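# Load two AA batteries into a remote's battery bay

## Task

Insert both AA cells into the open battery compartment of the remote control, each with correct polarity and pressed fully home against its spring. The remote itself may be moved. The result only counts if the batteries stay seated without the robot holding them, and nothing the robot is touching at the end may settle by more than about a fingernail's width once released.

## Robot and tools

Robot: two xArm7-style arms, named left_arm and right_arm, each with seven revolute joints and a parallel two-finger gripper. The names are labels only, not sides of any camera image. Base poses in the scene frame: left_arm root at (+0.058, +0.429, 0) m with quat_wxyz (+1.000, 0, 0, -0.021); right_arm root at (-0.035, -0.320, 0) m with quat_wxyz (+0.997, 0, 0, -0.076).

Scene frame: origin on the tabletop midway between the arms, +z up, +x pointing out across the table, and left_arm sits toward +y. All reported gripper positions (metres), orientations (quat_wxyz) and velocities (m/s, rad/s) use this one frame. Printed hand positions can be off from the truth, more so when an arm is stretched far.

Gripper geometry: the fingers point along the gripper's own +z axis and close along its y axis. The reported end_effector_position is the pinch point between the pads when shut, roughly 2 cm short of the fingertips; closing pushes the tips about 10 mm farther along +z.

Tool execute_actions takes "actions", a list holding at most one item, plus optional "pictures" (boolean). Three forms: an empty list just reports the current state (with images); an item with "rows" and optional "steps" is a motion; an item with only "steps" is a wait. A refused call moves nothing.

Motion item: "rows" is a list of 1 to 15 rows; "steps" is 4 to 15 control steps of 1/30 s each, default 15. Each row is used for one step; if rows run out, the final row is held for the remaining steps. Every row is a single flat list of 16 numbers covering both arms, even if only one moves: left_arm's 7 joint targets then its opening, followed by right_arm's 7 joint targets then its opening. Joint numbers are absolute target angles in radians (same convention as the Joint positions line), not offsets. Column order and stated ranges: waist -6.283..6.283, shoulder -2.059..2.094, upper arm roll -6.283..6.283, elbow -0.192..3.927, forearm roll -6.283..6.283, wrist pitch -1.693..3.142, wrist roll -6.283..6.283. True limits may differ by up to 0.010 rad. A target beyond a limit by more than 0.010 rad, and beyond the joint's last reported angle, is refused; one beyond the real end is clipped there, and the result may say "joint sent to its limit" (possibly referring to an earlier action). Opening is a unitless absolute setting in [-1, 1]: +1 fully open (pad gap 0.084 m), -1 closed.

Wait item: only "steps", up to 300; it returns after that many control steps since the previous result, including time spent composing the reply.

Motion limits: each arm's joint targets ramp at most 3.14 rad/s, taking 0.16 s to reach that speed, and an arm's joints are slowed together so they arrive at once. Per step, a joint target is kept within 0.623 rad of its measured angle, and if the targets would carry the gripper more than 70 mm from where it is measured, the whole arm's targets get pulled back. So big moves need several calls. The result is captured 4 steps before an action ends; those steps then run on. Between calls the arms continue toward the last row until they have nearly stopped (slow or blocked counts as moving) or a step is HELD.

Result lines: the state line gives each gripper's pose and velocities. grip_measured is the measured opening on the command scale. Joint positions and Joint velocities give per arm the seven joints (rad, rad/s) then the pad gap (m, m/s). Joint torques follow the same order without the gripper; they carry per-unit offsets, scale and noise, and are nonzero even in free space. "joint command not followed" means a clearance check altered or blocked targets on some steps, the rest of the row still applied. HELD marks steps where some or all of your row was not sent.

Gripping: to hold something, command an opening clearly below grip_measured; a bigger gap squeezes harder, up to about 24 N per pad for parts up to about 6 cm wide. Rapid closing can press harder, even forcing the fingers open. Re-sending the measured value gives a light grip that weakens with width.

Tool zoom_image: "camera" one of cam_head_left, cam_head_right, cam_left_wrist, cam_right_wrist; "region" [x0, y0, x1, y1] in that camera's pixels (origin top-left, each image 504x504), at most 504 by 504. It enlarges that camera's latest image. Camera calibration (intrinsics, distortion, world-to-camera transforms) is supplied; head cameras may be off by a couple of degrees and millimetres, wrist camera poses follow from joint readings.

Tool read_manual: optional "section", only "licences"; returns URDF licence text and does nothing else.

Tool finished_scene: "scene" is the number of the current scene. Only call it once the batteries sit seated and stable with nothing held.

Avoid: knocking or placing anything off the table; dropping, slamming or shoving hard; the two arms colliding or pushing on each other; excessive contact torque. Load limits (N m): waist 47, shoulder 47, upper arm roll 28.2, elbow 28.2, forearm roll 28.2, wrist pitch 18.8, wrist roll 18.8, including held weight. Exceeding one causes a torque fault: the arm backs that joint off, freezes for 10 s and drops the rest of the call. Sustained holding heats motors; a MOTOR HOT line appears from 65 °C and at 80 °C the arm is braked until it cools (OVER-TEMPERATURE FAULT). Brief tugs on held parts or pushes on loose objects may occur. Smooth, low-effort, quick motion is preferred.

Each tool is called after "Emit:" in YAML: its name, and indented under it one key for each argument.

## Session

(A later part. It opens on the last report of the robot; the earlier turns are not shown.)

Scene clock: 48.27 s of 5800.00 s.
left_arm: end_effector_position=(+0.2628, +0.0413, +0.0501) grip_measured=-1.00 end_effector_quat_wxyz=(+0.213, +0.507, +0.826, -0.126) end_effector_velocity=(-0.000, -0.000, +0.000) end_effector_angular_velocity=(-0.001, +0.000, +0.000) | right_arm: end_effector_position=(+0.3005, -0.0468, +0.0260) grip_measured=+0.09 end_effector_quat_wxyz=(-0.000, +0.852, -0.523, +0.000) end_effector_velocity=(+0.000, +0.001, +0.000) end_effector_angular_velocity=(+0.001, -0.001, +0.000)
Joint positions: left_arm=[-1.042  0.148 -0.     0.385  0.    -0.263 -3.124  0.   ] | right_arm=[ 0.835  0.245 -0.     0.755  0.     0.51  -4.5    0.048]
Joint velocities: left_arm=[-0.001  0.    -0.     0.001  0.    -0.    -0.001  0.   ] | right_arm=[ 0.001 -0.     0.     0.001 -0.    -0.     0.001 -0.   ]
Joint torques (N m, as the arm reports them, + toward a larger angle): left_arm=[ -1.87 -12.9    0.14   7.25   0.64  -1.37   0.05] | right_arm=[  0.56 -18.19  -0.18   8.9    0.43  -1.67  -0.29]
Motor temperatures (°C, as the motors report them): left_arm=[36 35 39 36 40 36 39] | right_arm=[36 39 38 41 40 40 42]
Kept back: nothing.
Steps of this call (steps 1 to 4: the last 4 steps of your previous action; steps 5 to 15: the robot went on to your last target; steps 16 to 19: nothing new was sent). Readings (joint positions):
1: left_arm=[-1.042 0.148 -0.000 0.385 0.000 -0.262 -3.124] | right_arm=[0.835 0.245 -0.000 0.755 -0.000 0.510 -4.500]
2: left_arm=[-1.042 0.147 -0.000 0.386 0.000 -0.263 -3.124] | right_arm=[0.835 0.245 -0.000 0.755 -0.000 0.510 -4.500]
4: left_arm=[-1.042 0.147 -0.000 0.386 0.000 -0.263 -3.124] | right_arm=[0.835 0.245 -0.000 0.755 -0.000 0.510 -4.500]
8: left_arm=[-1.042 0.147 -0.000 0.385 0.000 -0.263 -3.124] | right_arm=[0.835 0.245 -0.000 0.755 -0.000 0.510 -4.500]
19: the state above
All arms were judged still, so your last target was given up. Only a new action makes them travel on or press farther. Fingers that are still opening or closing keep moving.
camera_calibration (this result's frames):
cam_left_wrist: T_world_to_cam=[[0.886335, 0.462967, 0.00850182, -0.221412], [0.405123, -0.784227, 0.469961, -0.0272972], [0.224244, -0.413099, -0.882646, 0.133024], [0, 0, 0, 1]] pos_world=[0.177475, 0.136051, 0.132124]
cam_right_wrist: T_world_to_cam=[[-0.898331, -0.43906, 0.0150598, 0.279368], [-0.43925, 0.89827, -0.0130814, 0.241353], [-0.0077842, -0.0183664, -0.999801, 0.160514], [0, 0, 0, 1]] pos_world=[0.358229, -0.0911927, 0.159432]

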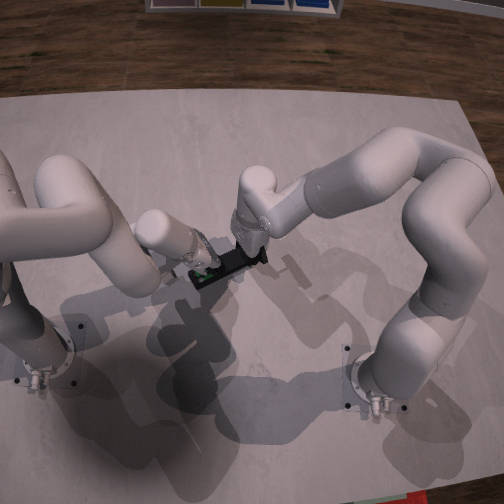

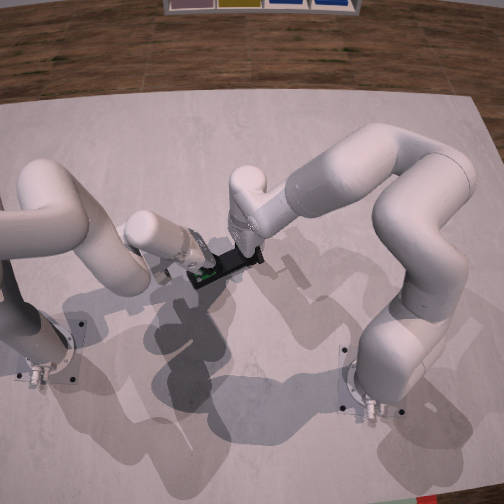

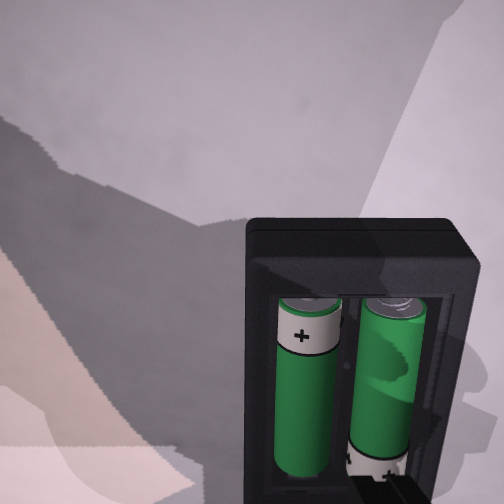

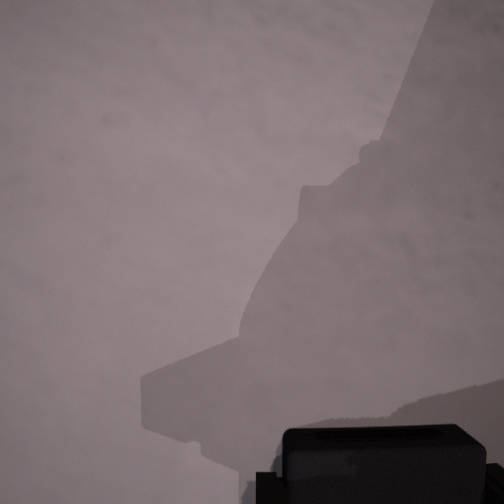

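Emit:
execute_actions:
  actions:
    - {"rows":[[-1.044,0.153,0,0.3853,0,-0.2677,-3.126,-1,0.8355,0.245,0,0.7553,0,0.5103,-4.4997,-0.5],[-1.044,0.157,0,0.3856,0,-0.2714,-3.126,-1,0.8355,0.245,0,0.7553,0,0.5103,-4.4997,-0.5],[-1.044,0.161,0,0.386,0,-0.275,-3.126,-1,0.8355,0.245,0,0.7553,0,0.5103,-4.4997,-0.5],[-1.044,0.165,0,0.3863,0,-0.2787,-3.126,-1,0.8355,0.245,0,0.7553,0,0.5103,-4.4997,-0.5],[-1.044,0.169,0,0.3867,0,-0.2823,-3.126,-1,0.8355,0.245,0,0.7553,0,0.5103,-4.4997,-0.5],[-1.044,0.173,0,0.387,0,-0.286,-3.126,-1,0.8355,0.245,0,0.7553,0,0.5103,-4.4997,-0.5]],"steps":15}
  pictures: true

Scene clock: 48.80 s of 5800.00 s.
left_arm: end_effector_position=(+0.2634, +0.0398, +0.0465) grip_measured=-1.00 end_effector_quat_wxyz=(+0.216, +0.506, +0.825, -0.128) end_effector_velocity=(-0.001, +0.001, -0.002) end_effector_angular_velocity=(+0.004, +0.002, -0.003) | right_arm: end_effector_position=(+0.3006, -0.0475, +0.0259) grip_measured=+0.09 end_effector_quat_wxyz=(+0.000, +0.852, -0.523, +0.000) end_effector_velocity=(-0.000, +0.000, +0.000) end_effector_angular_velocity=(+0.001, -0.000, -0.001)
Joint positions: left_arm=[-1.043  0.17   0.001  0.389 -0.    -0.288 -3.126  0.   ] | right_arm=[ 0.835  0.245 -0.001  0.755 -0.     0.511 -4.5    0.048]
Joint velocities: left_arm=[ 0.     0.004 -0.002 -0.001  0.001  0.     0.001  0.   ] | right_arm=[-0.    -0.     0.001 -0.     0.001 -0.     0.001  0.   ]
Joint torques (N m, as the arm reports them, + toward a larger angle): left_arm=[-3.87 -7.46 -1.39  5.14  0.89  0.25  0.09] | right_arm=[  2.35 -18.     1.6    9.57   0.68  -2.18  -0.2 ]
Motor temperatures (°C, as the motors report them): left_arm=[36 35 39 36 40 36 39] | right_arm=[36 39 38 41 40 40 42]
Steps of this call (steps 1 to 5: nothing new was sent; steps 6 to 16: the first 11 steps of this action). Readings (joint positions):
6: left_arm=[-1.042 0.148 0.000 0.385 -0.000 -0.263 -3.124] | right_arm=[0.835 0.245 -0.000 0.755 0.000 0.510 -4.500]
7: left_arm=[-1.043 0.150 0.000 0.385 -0.000 -0.265 -3.125] | right_arm=[0.835 0.245 -0.000 0.755 0.000 0.510 -4.500]
9: left_arm=[-1.044 0.157 -0.000 0.386 0.000 -0.272 -3.126] | right_arm=[0.835 0.245 -0.000 0.755 0.000 0.510 -4.500]
13: left_arm=[-1.043 0.169 0.001 0.388 -0.000 -0.287 -3.126] | right_arm=[0.835 0.245 -0.001 0.755 -0.000 0.511 -4.500]
16: the state above
camera_calibration (this result's frames):
cam_left_wrist: T_world_to_cam=[[0.885665, 0.464261, 0.00770322, -0.221062], [0.405028, -0.780567, 0.476096, -0.0274674], [0.227045, -0.418541, -0.87936, 0.128377], [0, 0, 0, 1]] pos_world=[0.177764, 0.134921, 0.12767]
cam_right_wrist: T_world_to_cam=[[-0.898739, -0.438203, 0.0156872, 0.279359], [-0.438408, 0.898674, -0.0135824, 0.241856], [-0.0081458, -0.0190844, -0.999785, 0.160469], [0, 0, 0, 1]] pos_world=[0.35841, -0.0918708, 0.159337]

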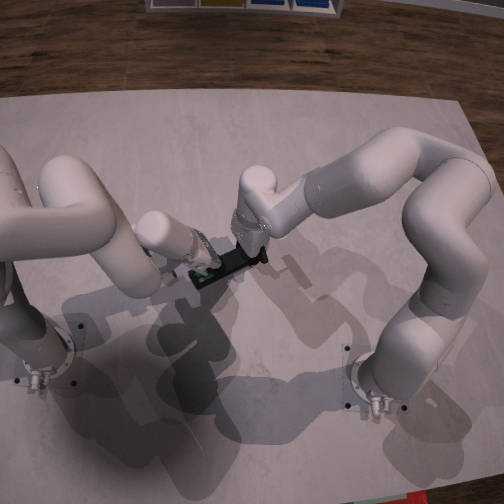

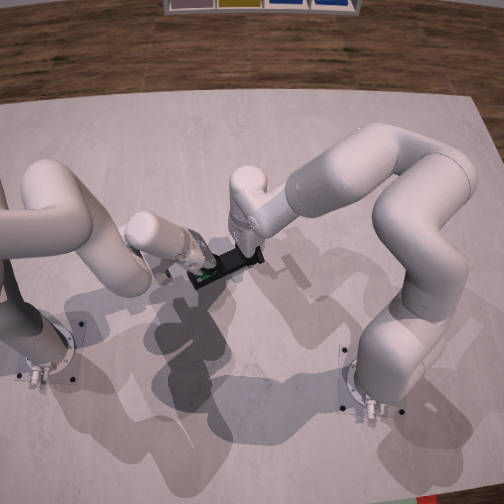

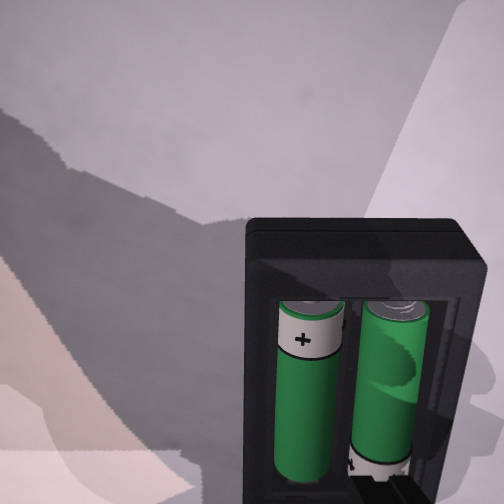

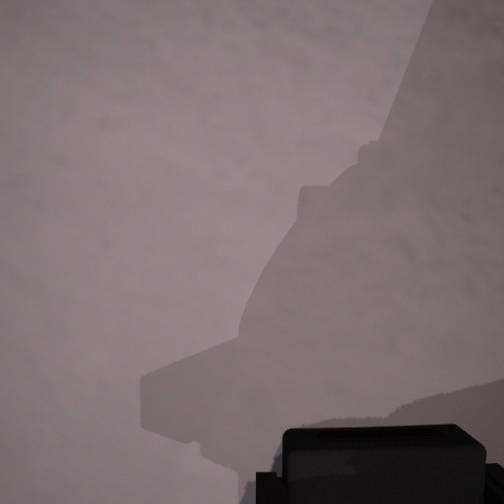

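Emit:
execute_actions:
  actions:
    - {"rows":[[-1.044,0.1725,0,0.384,0,-0.2885,-3.126,-1,0.8355,0.245,0,0.7553,0,0.5103,-4.4997,-0.5],[-1.044,0.172,0,0.381,0,-0.291,-3.126,-1,0.8355,0.245,0,0.7553,0,0.5103,-4.4997,-0.5],[-1.044,0.1715,0,0.378,0,-0.2935,-3.126,-1,0.8355,0.245,0,0.7553,0,0.5103,-4.4997,-0.5],[-1.044,0.171,0,0.375,0,-0.296,-3.126,-1,0.8355,0.245,0,0.7553,0,0.5103,-4.4997,-0.5],[-1.044,0.171,0,0.372,0,-0.299,-3.126,-1,0.8355,0.245,0,0.7553,0,0.5103,-4.4997,-0.5]],"steps":15}
  pictures: true

Scene clock: 49.47 s of 5800.00 s.
left_arm: end_effector_position=(+0.2596, +0.0443, +0.0428) grip_measured=-1.00 end_effector_quat_wxyz=(+0.213, +0.507, +0.825, -0.127) end_effector_velocity=(-0.000, +0.003, -0.001) end_effector_angular_velocity=(+0.004, +0.003, +0.005) | right_arm: end_effector_position=(+0.2999, -0.0460, +0.0259) grip_measured=+0.09 end_effector_quat_wxyz=(-0.000, +0.853, -0.522, -0.000) end_effector_velocity=(-0.001, +0.002, +0.000) end_effector_angular_velocity=(+0.003, -0.001, +0.004)
Joint positions: left_arm=[-1.044  0.172 -0.001  0.374  0.    -0.299 -3.126  0.   ] | right_arm=[ 0.836  0.245  0.001  0.755  0.     0.51  -4.5    0.048]
Joint velocities: left_arm=[ 0.    -0.003  0.001 -0.006 -0.002  0.002 -0.001  0.   ] | right_arm=[ 0.001  0.001  0.004  0.001  0.001 -0.002 -0.001 -0.   ]
Joint torques (N m, as the arm reports them, + toward a larger angle): left_arm=[-2.62 -6.82 -0.26  1.34  0.68  1.62  0.09] | right_arm=[  0.61 -18.76  -0.33   9.49   0.49  -2.    -0.23]
Motor temperatures (°C, as the motors report them): left_arm=[36 35 39 36 40 36 39] | right_arm=[36 39 38 41 40 40 42]
Steps of this call (steps 1 to 4: the last 4 steps of your previous action; steps 5 to 9: the robot went on to your last target; steps 10 to 20: the first 11 steps of this action). Readings (joint positions):
10: left_arm=[-1.044 0.171 0.001 0.389 -0.000 -0.288 -3.126] | right_arm=[0.835 0.245 -0.001 0.755 -0.000 0.511 -4.500]
11: left_arm=[-1.044 0.171 0.000 0.388 -0.000 -0.289 -3.126] | right_arm=[0.835 0.245 -0.001 0.755 -0.000 0.511 -4.500]
13: left_arm=[-1.044 0.171 0.000 0.384 -0.000 -0.293 -3.126] | right_arm=[0.835 0.245 -0.001 0.755 -0.000 0.511 -4.500]
17: left_arm=[-1.044 0.172 -0.001 0.374 0.000 -0.299 -3.126] | right_arm=[0.836 0.245 0.001 0.756 0.000 0.510 -4.500]
20: the state above
camera_calibration (this result's frames):
cam_left_wrist: T_world_to_cam=[[0.88713, 0.46146, 0.00744373, -0.21994], [0.403892, -0.784061, 0.471296, -0.0199659], [0.223321, -0.415094, -0.881944, 0.128831], [0, 0, 0, 1]] pos_world=[0.174409, 0.139316, 0.124668]
cam_right_wrist: T_world_to_cam=[[-0.897555, -0.440646, 0.0150186, 0.278928], [-0.440831, 0.897501, -0.0126353, 0.240835], [-0.00791154, -0.0179615, -0.999807, 0.160509], [0, 0, 0, 1]] pos_world=[0.35779, -0.0903582, 0.159332]

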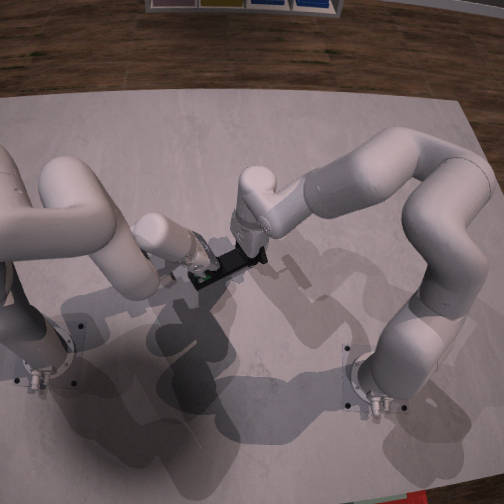

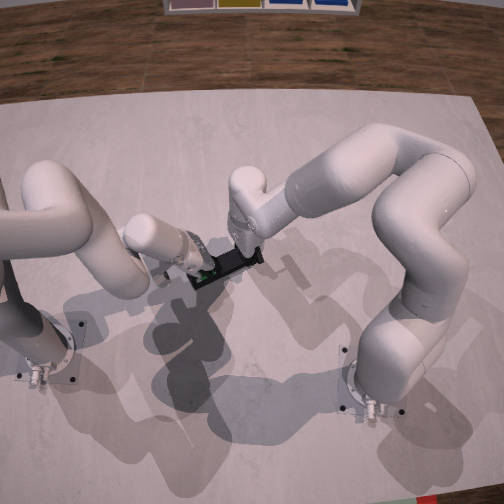

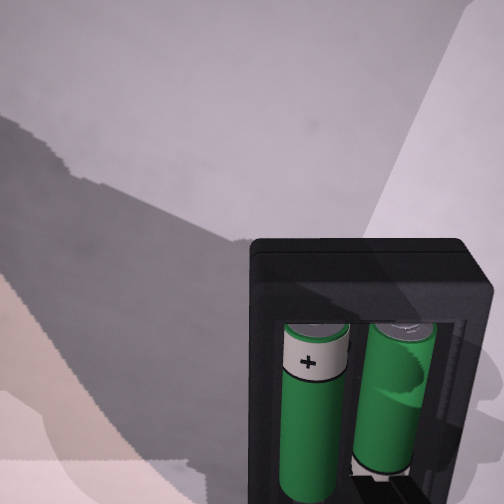

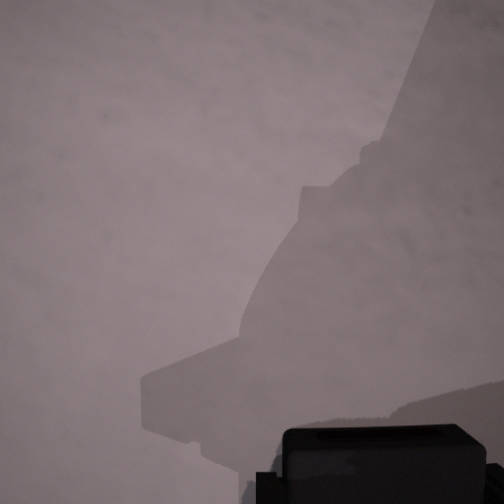

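Emit:
execute_actions:
  actions:
    - {"rows":[[-1.044,0.16,0,0.373,0,-0.287,-3.126,-1,0.8355,0.245,0,0.7553,0,0.5103,-4.4997,-0.5],[-1.044,0.14,0,0.372,0,-0.268,-3.126,-1,0.8355,0.245,0,0.7553,0,0.5103,-4.4997,-0.5],[-1.044,0.12,0,0.37,0,-0.25,-3.126,-1,0.8355,0.245,0,0.7553,0,0.5103,-4.4997,-0.5],[-1.05,0.09,0,0.37,0,-0.22,-3.13,-1,0.8355,0.245,0,0.7553,0,0.5103,-4.4997,-0.5],[-1.055,0.05,0,0.38,0,-0.17,-3.14,-1,0.8355,0.245,0,0.7553,0,0.5103,-4.4997,-0.5],[-1.064,-0.02,0,0.41,0,-0.07,-3.146,-1,0.8355,0.245,0,0.7553,0,0.5103,-4.4997,-0.5]],"steps":15}
  pictures: false

Emit:
execute_actions:
  actions:
    - {"steps":8}
  pictures: true

Scene clock: 50.10 s of 5800.00 s.
left_arm: end_effector_position=(+0.2586, +0.0265, +0.0999) grip_measured=-1.00 end_effector_quat_wxyz=(+0.214, +0.507, +0.824, -0.133) end_effector_velocity=(+0.016, -0.040, +0.073) end_effector_angular_velocity=(-0.079, -0.031, +0.005) | right_arm: end_effector_position=(+0.3009, -0.0471, +0.0262) grip_measured=+0.09 end_effector_quat_wxyz=(-0.000, +0.852, -0.523, +0.000) end_effector_velocity=(-0.004, +0.003, -0.001) end_effector_angular_velocity=(-0.000, +0.003, +0.009)
Joint positions: left_arm=[-1.064 -0.02  -0.001  0.412  0.    -0.077 -3.145  0.   ] | right_arm=[ 0.835  0.245 -0.001  0.756 -0.     0.51  -4.5    0.048]
Joint velocities: left_arm=[-0.013 -0.13   0.004  0.106 -0.     0.151 -0.016  0.   ] | right_arm=[ 0.003  0.001  0.006 -0.001  0.001  0.    -0.     0.   ]
Joint torques (N m, as the arm reports them, + toward a larger angle): left_arm=[-0.57 -4.51  1.31  3.71  0.49 -0.59  0.28] | right_arm=[  0.54 -18.57  -0.36   9.07   0.44  -1.74  -0.38]
Motor temperatures (°C, as the motors report them): left_arm=[36 35 39 36 40 36 39] | right_arm=[36 39 38 41 40 40 42]
Steps of this call (steps 1 to 4: the last 4 steps of your previous action; steps 5 to 8: the robot went on to your last target; steps 9 to 19: the first 11 steps of this action). Readings (joint positions):
9: left_arm=[-1.044 0.171 -0.001 0.373 0.000 -0.299 -3.126] | right_arm=[0.836 0.245 0.001 0.755 0.000 0.510 -4.500]
10: left_arm=[-1.044 0.167 -0.000 0.373 0.000 -0.294 -3.126] | right_arm=[0.836 0.245 0.001 0.755 0.000 0.510 -4.500]
12: left_arm=[-1.044 0.146 0.000 0.367 -0.000 -0.265 -3.126] | right_arm=[0.836 0.245 0.001 0.755 0.000 0.510 -4.500]
16: left_arm=[-1.057 0.038 0.000 0.377 -0.000 -0.136 -3.139] | right_arm=[0.835 0.245 -0.001 0.756 -0.000 0.510 -4.500]
19: the state above

Scene clock: 50.37 s of 5800.00 s.
left_arm: end_effector_position=(+0.2579, +0.0299, +0.0963) grip_measured=-1.00 end_effector_quat_wxyz=(+0.209, +0.507, +0.826, -0.129) end_effector_velocity=(+0.004, -0.009, +0.012) end_effector_angular_velocity=(-0.027, -0.015, -0.004) | right_arm: end_effector_position=(+0.3005, -0.0468, +0.0261) grip_measured=+0.09 end_effector_quat_wxyz=(-0.000, +0.852, -0.523, +0.000) end_effector_velocity=(-0.000, +0.000, -0.000) end_effector_angular_velocity=(+0.000, -0.000, +0.002)
Joint positions: left_arm=[-1.064 -0.018  0.     0.409 -0.    -0.07  -3.146  0.   ] | right_arm=[ 0.835  0.245 -0.     0.755  0.     0.51  -4.5    0.048]
Joint velocities: left_arm=[-0.    -0.011 -0.001  0.016  0.002 -0.005  0.001  0.   ] | right_arm=[ 0.     0.001  0.001  0.001 -0.    -0.    -0.001 -0.   ]
Joint torques (N m, as the arm reports them, + toward a larger angle): left_arm=[ -1.82 -11.97   0.54   8.7    0.36  -1.34   0.11] | right_arm=[  0.4  -18.51  -0.33   9.03   0.39  -1.77  -0.34]
Motor temperatures (°C, as the motors report them): left_arm=[36 35 39 36 40 36 39] | right_arm=[36 39 38 41 40 40 42]
Kept back: nothing.
Steps of this call (steps 1 to 4: the last 4 steps of your previous action; steps 5 to 8: the robot went on to your last target). Readings (joint positions):
1: left_arm=[-1.065 -0.022 -0.001 0.413 0.000 -0.073 -3.146] | right_arm=[0.835 0.245 -0.001 0.755 -0.000 0.510 -4.500]
2: left_arm=[-1.064 -0.021 -0.001 0.411 0.000 -0.071 -3.146] | right_arm=[0.835 0.245 -0.000 0.755 -0.000 0.510 -4.500]
4: left_arm=[-1.064 -0.018 0.000 0.407 -0.000 -0.069 -3.146] | right_arm=[0.835 0.245 -0.000 0.755 -0.000 0.510 -4.500]
8: the state above
camera_calibration (this result's frames):
cam_left_wrist: T_world_to_cam=[[0.887481, 0.460841, -0.00199592, -0.211383], [0.408372, -0.784414, 0.466826, -0.056563], [0.213567, -0.415114, -0.884347, 0.173176], [0, 0, 0, 1]] pos_world=[0.173712, 0.124933, 0.179131]
cam_right_wrist: T_world_to_cam=[[-0.898371, -0.438986, 0.0148656, 0.279463], [-0.439172, 0.898308, -0.0130494, 0.241358], [-0.00762538, -0.0182517, -0.999804, 0.160539], [0, 0, 0, 1]] pos_world=[0.358283, -0.0912037, 0.159503]

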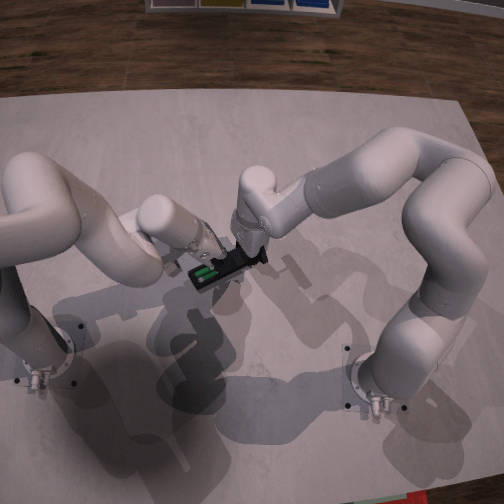

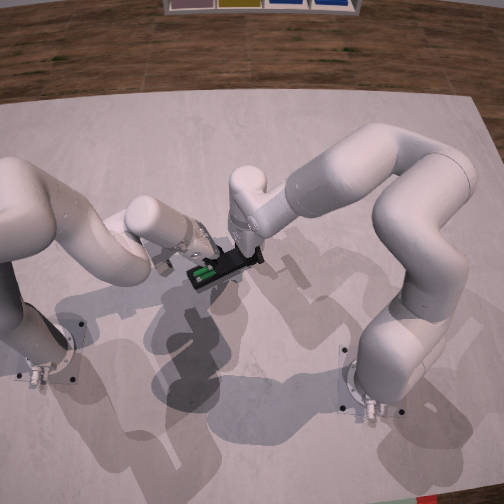

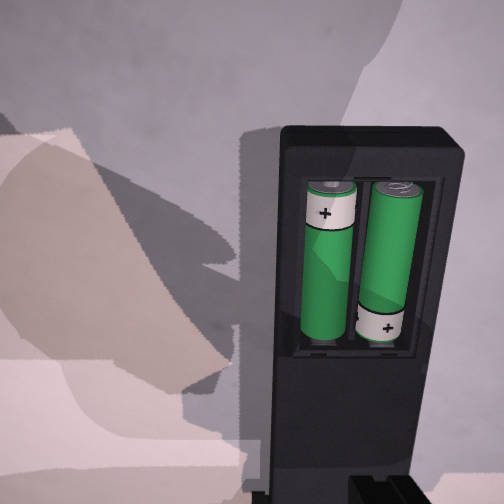

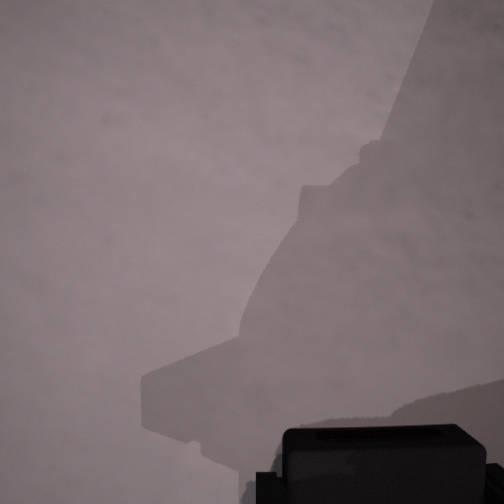

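Emit:
zoom_image:
  camera: "cam_left_wrist"
  region: [280,150,460,370]

Region (280, 150, 460, 370) of cam_left_wrist's 504x504 image, scaled by 2.291, with more detail than that image has; it fills the left 412 columns of this view, and the rest is white.

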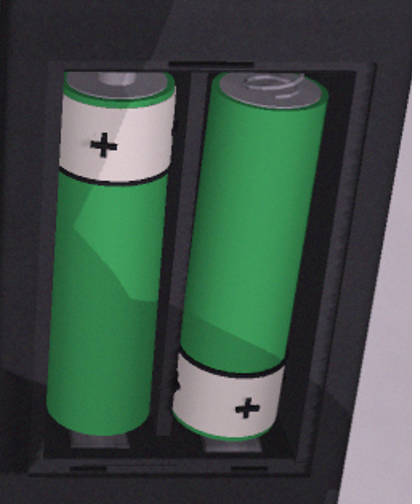

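Emit:
execute_actions:
  actions:
    - {"rows":[[-1.075,0.03,0,0.39,0,-0.14,-3.157,-1,0.8355,0.245,0,0.7553,0,0.5103,-4.4997,-0.5],[-1.087,0.08,0,0.375,0,-0.205,-3.169,-1,0.8355,0.245,0,0.7553,0,0.5103,-4.4997,-0.5],[-1.087,0.11,0,0.37,0,-0.24,-3.169,-1,0.8355,0.245,0,0.7553,0,0.5103,-4.4997,-0.5],[-1.087,0.125,0,0.37,0,-0.255,-3.169,-1,0.8355,0.245,0,0.7553,0,0.5103,-4.4997,-0.5],[-1.087,0.135,0,0.37,0,-0.265,-3.169,-1,0.8355,0.245,0,0.7553,0,0.5103,-4.4997,-0.5],[-1.087,0.143,0,0.371,0,-0.272,-3.169,-1,0.8355,0.245,0,0.7553,0,0.5103,-4.4997,-0.5],[-1.087,0.15,0,0.371,0,-0.279,-3.169,-1,0.8355,0.245,0,0.7553,0,0.5103,-4.4997,-0.5],[-1.087,0.156,0,0.372,0,-0.284,-3.169,-1,0.8355,0.245,0,0.7553,0,0.5103,-4.4997,-0.5],[-1.087,0.161,0,0.372,0,-0.289,-3.169,-1,0.8355,0.245,0,0.7553,0,0.5103,-4.4997,-0.5],[-1.087,0.165,0,0.372,0,-0.293,-3.169,-1,0.8355,0.245,0,0.7553,0,0.5103,-4.4997,-0.5],[-1.087,0.169,0,0.372,0,-0.297,-3.169,-1,0.8355,0.245,0,0.7553,0,0.5103,-4.4997,-0.5]],"steps":15}
  pictures: false

Emit:
execute_actions:
  actions:
    - {"steps":6}
  pictures: true

Scene clock: 51.57 s of 5800.00 s.
left_arm: end_effector_position=(+0.2435, +0.0367, +0.0449) grip_measured=-1.00 end_effector_quat_wxyz=(+0.207, +0.507, +0.826, -0.135) end_effector_velocity=(+0.007, -0.018, -0.011) end_effector_angular_velocity=(-0.064, -0.030, -0.002) | right_arm: end_effector_position=(+0.3003, -0.0469, +0.0259) grip_measured=+0.09 end_effector_quat_wxyz=(+0.000, +0.852, -0.523, -0.000) end_effector_velocity=(-0.000, +0.001, +0.000) end_effector_angular_velocity=(+0.000, -0.001, +0.003)
Joint positions: left_arm=[-1.087  0.161  0.     0.372 -0.    -0.288 -3.169  0.   ] | right_arm=[ 0.835  0.245 -0.     0.755 -0.     0.51  -4.5    0.048]
Joint velocities: left_arm=[ 0.001  0.117 -0.003  0.034  0.001 -0.154 -0.001  0.   ] | right_arm=[ 0.002 -0.001  0.     0.001 -0.001  0.001 -0.    -0.   ]
Joint torques (N m, as the arm reports them, + toward a larger angle): left_arm=[ -2.21 -12.3   -0.07   5.91   0.52  -0.92   0.04] | right_arm=[  0.65 -18.36  -0.17   9.22   0.39  -1.8   -0.31]
Motor temperatures (°C, as the motors report them): left_arm=[36 35 39 36 40 36 39] | right_arm=[36 39 38 41 40 40 42]
Steps of this call (steps 1 to 15: the robot went on to your last target; steps 16 to 25: nothing new was sent; steps 26 to 36: the first 11 steps of this action). Readings (joint positions):
26: left_arm=[-1.064 -0.020 0.000 0.410 -0.000 -0.070 -3.146] | right_arm=[0.836 0.245 0.000 0.755 0.000 0.510 -4.500]
27: left_arm=[-1.065 -0.016 0.000 0.409 -0.000 -0.079 -3.147] | right_arm=[0.836 0.245 0.000 0.755 0.000 0.510 -4.500]
29: left_arm=[-1.074 0.026 0.001 0.397 -0.000 -0.143 -3.157] | right_arm=[0.836 0.245 0.000 0.755 0.000 0.510 -4.500]
33: left_arm=[-1.087 0.143 -0.001 0.365 0.000 -0.262 -3.168] | right_arm=[0.836 0.245 0.000 0.755 0.000 0.510 -4.500]
36: the state above

Scene clock: 51.77 s of 5800.00 s.
left_arm: end_effector_position=(+0.2439, +0.0359, +0.0444) grip_measured=-1.00 end_effector_quat_wxyz=(+0.209, +0.506, +0.825, -0.136) end_effector_velocity=(-0.000, +0.001, -0.001) end_effector_angular_velocity=(+0.002, +0.001, -0.000) | right_arm: end_effector_position=(+0.3003, -0.0469, +0.0259) grip_measured=+0.09 end_effector_quat_wxyz=(+0.000, +0.852, -0.523, -0.000) end_effector_velocity=(-0.000, -0.001, -0.001) end_effector_angular_velocity=(-0.001, +0.001, -0.001)
Joint positions: left_arm=[-1.087  0.167  0.     0.373 -0.    -0.298 -3.169  0.   ] | right_arm=[ 0.835  0.245 -0.     0.755 -0.     0.51  -4.5    0.048]
Joint velocities: left_arm=[ 0.001  0.002 -0.    -0.001  0.    -0.002  0.     0.   ] | right_arm=[-0.001 -0.    -0.    -0.002  0.    -0.     0.     0.   ]
Joint torques (N m, as the arm reports them, + toward a larger angle): left_arm=[ -2.2  -10.65  -0.15   5.82   0.83  -0.56   0.16] | right_arm=[  0.83 -18.5   -0.14   9.28   0.52  -1.78  -0.24]
Motor temperatures (°C, as the motors report them): left_arm=[36 35 39 36 40 36 39] | right_arm=[36 39 38 41 40 40 42]
Kept back: nothing.
Steps of this call (steps 1 to 4: the last 4 steps of your previous action; steps 5 to 6: the robot went on to your last target). Readings (joint positions):
1: left_arm=[-1.087 0.164 0.000 0.373 -0.000 -0.293 -3.169] | right_arm=[0.835 0.245 -0.000 0.755 -0.000 0.510 -4.500]
2: left_arm=[-1.087 0.166 0.000 0.373 -0.000 -0.296 -3.169] | right_arm=[0.835 0.245 -0.000 0.755 -0.000 0.510 -4.500]
4: left_arm=[-1.087 0.167 0.000 0.374 -0.000 -0.297 -3.169] | right_arm=[0.835 0.245 -0.000 0.755 -0.000 0.510 -4.500]
6: the state above
camera_calibration (this result's frames):
cam_left_wrist: T_world_to_cam=[[0.888585, 0.458524, -0.0131604, -0.201475], [0.409481, -0.77996, 0.473273, -0.0225751], [0.206742, -0.425932, -0.880818, 0.134607], [0, 0, 0, 1]] pos_world=[0.160443, 0.132107, 0.126597]
cam_right_wrist: T_world_to_cam=[[-0.898269, -0.439175, 0.0153923, 0.279198], [-0.439372, 0.898209, -0.0131862, 0.241426], [-0.00803442, -0.0186077, -0.999795, 0.160472], [0, 0, 0, 1]] pos_world=[0.35816, -0.0912482, 0.159325]

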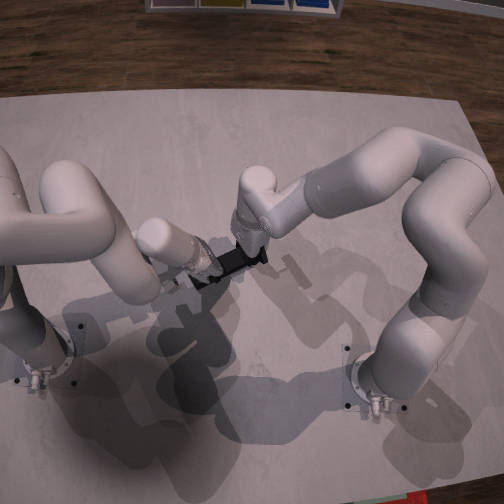

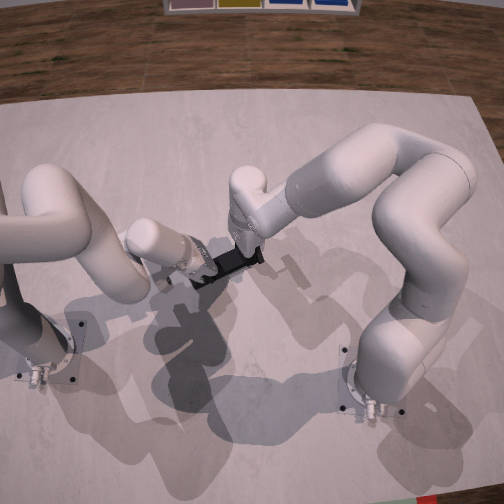

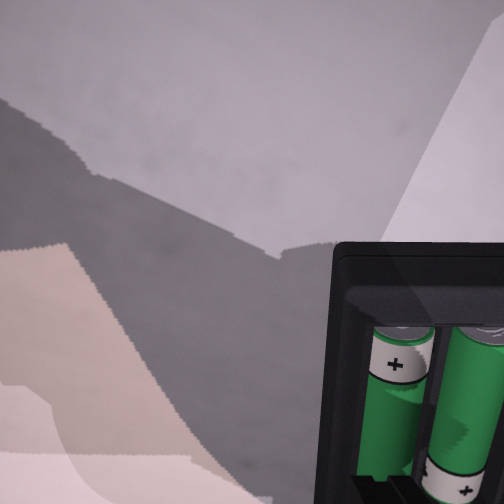

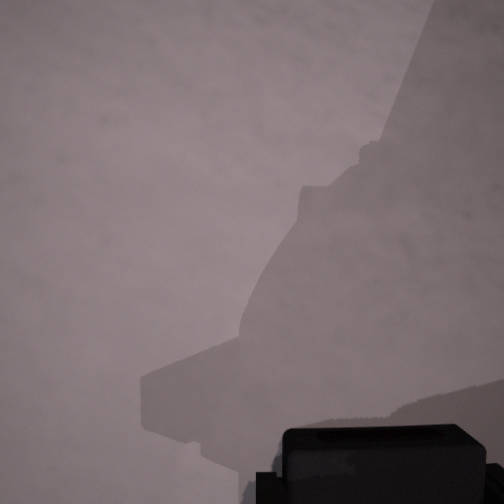

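Emit:
execute_actions:
  actions:
    - {"rows":[[-1.087,0.155,0,0.372,0,-0.283,-3.169,-1,0.8355,0.245,0,0.7553,0,0.5103,-4.4997,0.1],[-1.087,0.135,0,0.37,0,-0.265,-3.169,-1,0.8355,0.245,0,0.7553,0,0.5103,-4.4997,0.2],[-1.087,0.11,0,0.37,0,-0.24,-3.169,-1,0.8355,0.245,0,0.7553,0,0.5103,-4.4997,0.3],[-1.087,0.07,0,0.375,0,-0.2,-3.169,-1,0.8355,0.245,0,0.7553,0,0.5103,-4.4997,0.4],[-1.087,0.02,0,0.385,0,-0.14,-3.169,-1,0.8355,0.245,0,0.7553,0,0.5103,-4.4997,0.5],[-1.087,-0.03,0,0.4,0,-0.07,-3.169,-1,0.8355,0.245,0,0.7553,0,0.5103,-4.4997,0.6],[-1.087,-0.06,0,0.41,0,-0.03,-3.169,-1,0.8355,0.245,0,0.7553,0,0.5103,-4.4997,0.6],[-1.07,-0.08,0,0.41,0,0.0,-3.16,-1,0.8355,0.22,0,0.7553,0,0.535,-4.4997,0.6],[-1.05,-0.1,0,0.42,0,0.02,-3.15,-1,0.8355,0.19,0,0.7553,0,0.565,-4.4997,0.6],[-1.02,-0.12,0,0.42,0,0.04,-3.15,-1,0.83,0.15,0,0.7553,0,0.605,-4.4997,0.6],[-1.0,-0.13,0,0.43,0,0.06,-3.15,-1,0.82,0.11,0,0.7553,0,0.645,-4.4997,0.6]],"steps":15}
  pictures: false

Emit:
execute_actions:
  actions:
    - {"steps":8}
  pictures: true

Scene clock: 52.60 s of 5800.00 s.
left_arm: end_effector_position=(+0.2565, +0.0270, +0.1166) grip_measured=-1.00 end_effector_quat_wxyz=(+0.211, +0.504, +0.827, -0.133) end_effector_velocity=(+0.259, +0.072, +0.271) end_effector_angular_velocity=(-0.055, -0.142, +0.419) | right_arm: end_effector_position=(+0.2975, -0.0491, +0.0404) grip_measured=+0.59 end_effector_quat_wxyz=(+0.004, +0.852, -0.523, -0.001) end_effector_velocity=(-0.009, -0.019, +0.296) end_effector_angular_velocity=(+0.008, -0.007, -0.023)
Joint positions: left_arm=[-1.065 -0.084 -0.004  0.416  0.001 -0.004 -3.159  0.   ] | right_arm=[ 0.835  0.201  0.     0.752  0.     0.56  -4.5    0.069]
Joint velocities: left_arm=[ 0.653 -0.771 -0.066  0.211  0.008  0.869  0.186  0.   ] | right_arm=[-0.033 -0.833  0.011 -0.002  0.     0.821  0.001  0.   ]
Joint torques (N m, as the arm reports them, + toward a larger angle): left_arm=[15.09 -6.29  7.42  6.51 -0.04 -0.99 -0.12] | right_arm=[ -1.83 -27.29  -1.95  12.05   0.49  -2.01  -0.36]
Motor temperatures (°C, as the motors report them): left_arm=[36 35 39 36 40 36 39] | right_arm=[36 39 38 41 40 40 42]
Steps of this call (steps 1 to 14: the robot went on to your last target; steps 15 to 25: the first 11 steps of this action). Readings (joint positions):
15: left_arm=[-1.087 0.168 0.000 0.373 -0.000 -0.297 -3.169] | right_arm=[0.835 0.245 -0.000 0.755 -0.000 0.510 -4.500]
16: left_arm=[-1.087 0.164 0.000 0.373 -0.000 -0.292 -3.169] | right_arm=[0.835 0.245 0.000 0.755 0.000 0.510 -4.500]
18: left_arm=[-1.087 0.140 -0.001 0.368 0.000 -0.262 -3.169] | right_arm=[0.836 0.245 0.000 0.756 0.000 0.510 -4.500]
22: left_arm=[-1.087 0.015 -0.001 0.385 0.000 -0.121 -3.169] | right_arm=[0.836 0.244 0.000 0.756 0.000 0.511 -4.500]
25: the state above

Scene clock: 52.87 s of 5800.00 s.
left_arm: end_effector_position=(+0.2832, +0.0419, +0.1290) grip_measured=-1.00 end_effector_quat_wxyz=(+0.212, +0.479, +0.843, -0.123) end_effector_velocity=(-0.012, -0.006, -0.002) end_effector_angular_velocity=(+0.006, -0.001, -0.032) | right_arm: end_effector_position=(+0.3006, -0.0553, +0.0734) grip_measured=+0.59 end_effector_quat_wxyz=(+0.001, +0.848, -0.530, -0.000) end_effector_velocity=(-0.026, -0.006, -0.025) end_effector_angular_velocity=(-0.046, +0.059, +0.028)
Joint positions: left_arm=[-1.    -0.128 -0.001  0.428  0.     0.06  -3.15   0.   ] | right_arm=[ 0.82   0.11  -0.     0.754  0.     0.645 -4.5    0.069]
Joint velocities: left_arm=[-0.014  0.003 -0.016  0.001  0.001  0.002  0.001  0.   ] | right_arm=[ 0.01   0.033  0.016 -0.03  -0.001  0.011 -0.    -0.   ]
Joint torques (N m, as the arm reports them, + toward a larger angle): left_arm=[ -1.01 -11.58   1.16   9.86   0.69  -1.45   0.03] | right_arm=[ -0.04 -18.61  -0.9   11.39   0.41  -1.95  -0.34]
Motor temperatures (°C, as the motors report them): left_arm=[36 35 40 36 40 36 39] | right_arm=[36 39 38 41 40 40 42]
Kept back: nothing.
Steps of this call (steps 1 to 4: the last 4 steps of your previous action; steps 5 to 8: the robot went on to your last target). Readings (joint positions):
1: left_arm=[-1.040 -0.107 -0.005 0.422 0.001 0.023 -3.154] | right_arm=[0.833 0.170 0.001 0.753 -0.000 0.589 -4.500]
2: left_arm=[-1.017 -0.122 -0.001 0.428 0.000 0.042 -3.152] | right_arm=[0.828 0.139 0.002 0.755 -0.000 0.616 -4.500]
4: left_arm=[-0.999 -0.131 0.005 0.432 -0.001 0.056 -3.150] | right_arm=[0.820 0.108 -0.001 0.761 0.000 0.638 -4.500]
8: the state above
camera_calibration (this result's frames):
cam_left_wrist: T_world_to_cam=[[0.85504, 0.518548, -0.00376944, -0.232367], [0.460414, -0.755796, 0.465608, -0.0884585], [0.238592, -0.399849, -0.884983, 0.194028], [0, 0, 0, 1]] pos_world=[0.193117, 0.131219, 0.212023]
cam_right_wrist: T_world_to_cam=[[-0.905028, -0.425041, 0.0162706, 0.277737], [-0.425256, 0.904974, -0.0133541, 0.245824], [-0.00904842, -0.019005, -0.999778, 0.208079], [0, 0, 0, 1]] pos_world=[0.357781, -0.10046, 0.206797]

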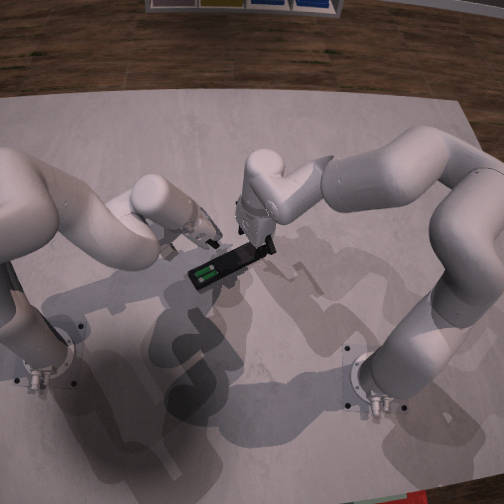

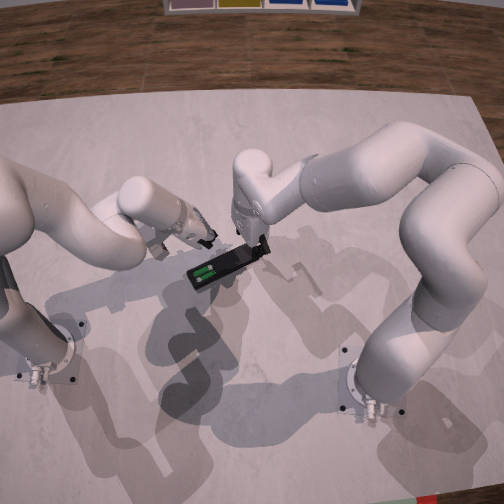

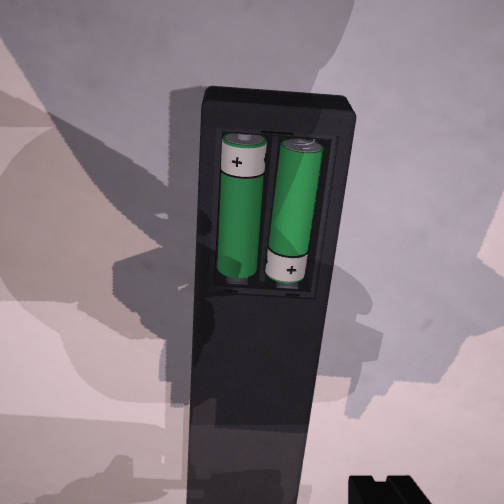

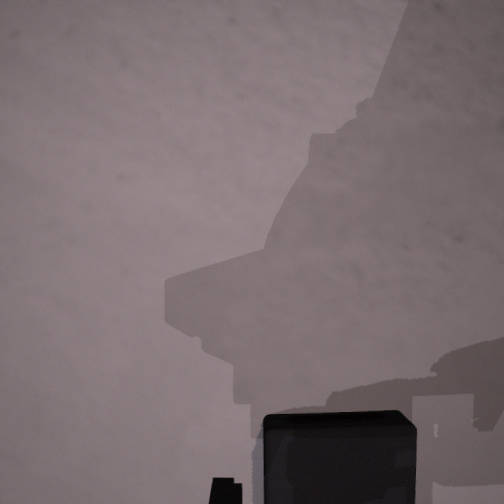

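Emit:
zoom_image:
  camera: "cam_left_wrist"
  region: [200,110,350,310]

Region (200, 110, 350, 310) of cam_left_wrist's 504x504 image, scaled by 2.520, with more detail than that image has; it fills the left 378 columns of this view, and the rest is white.

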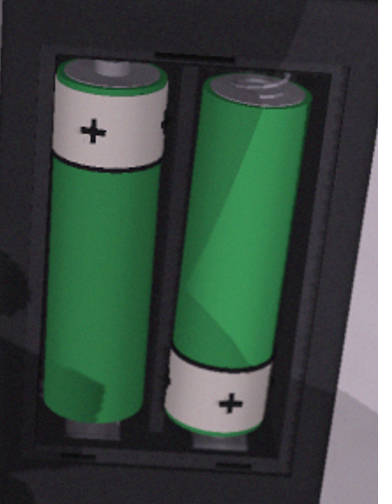

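Emit:
finished_scene:
  scene: 2

The scene is finished: the task was done.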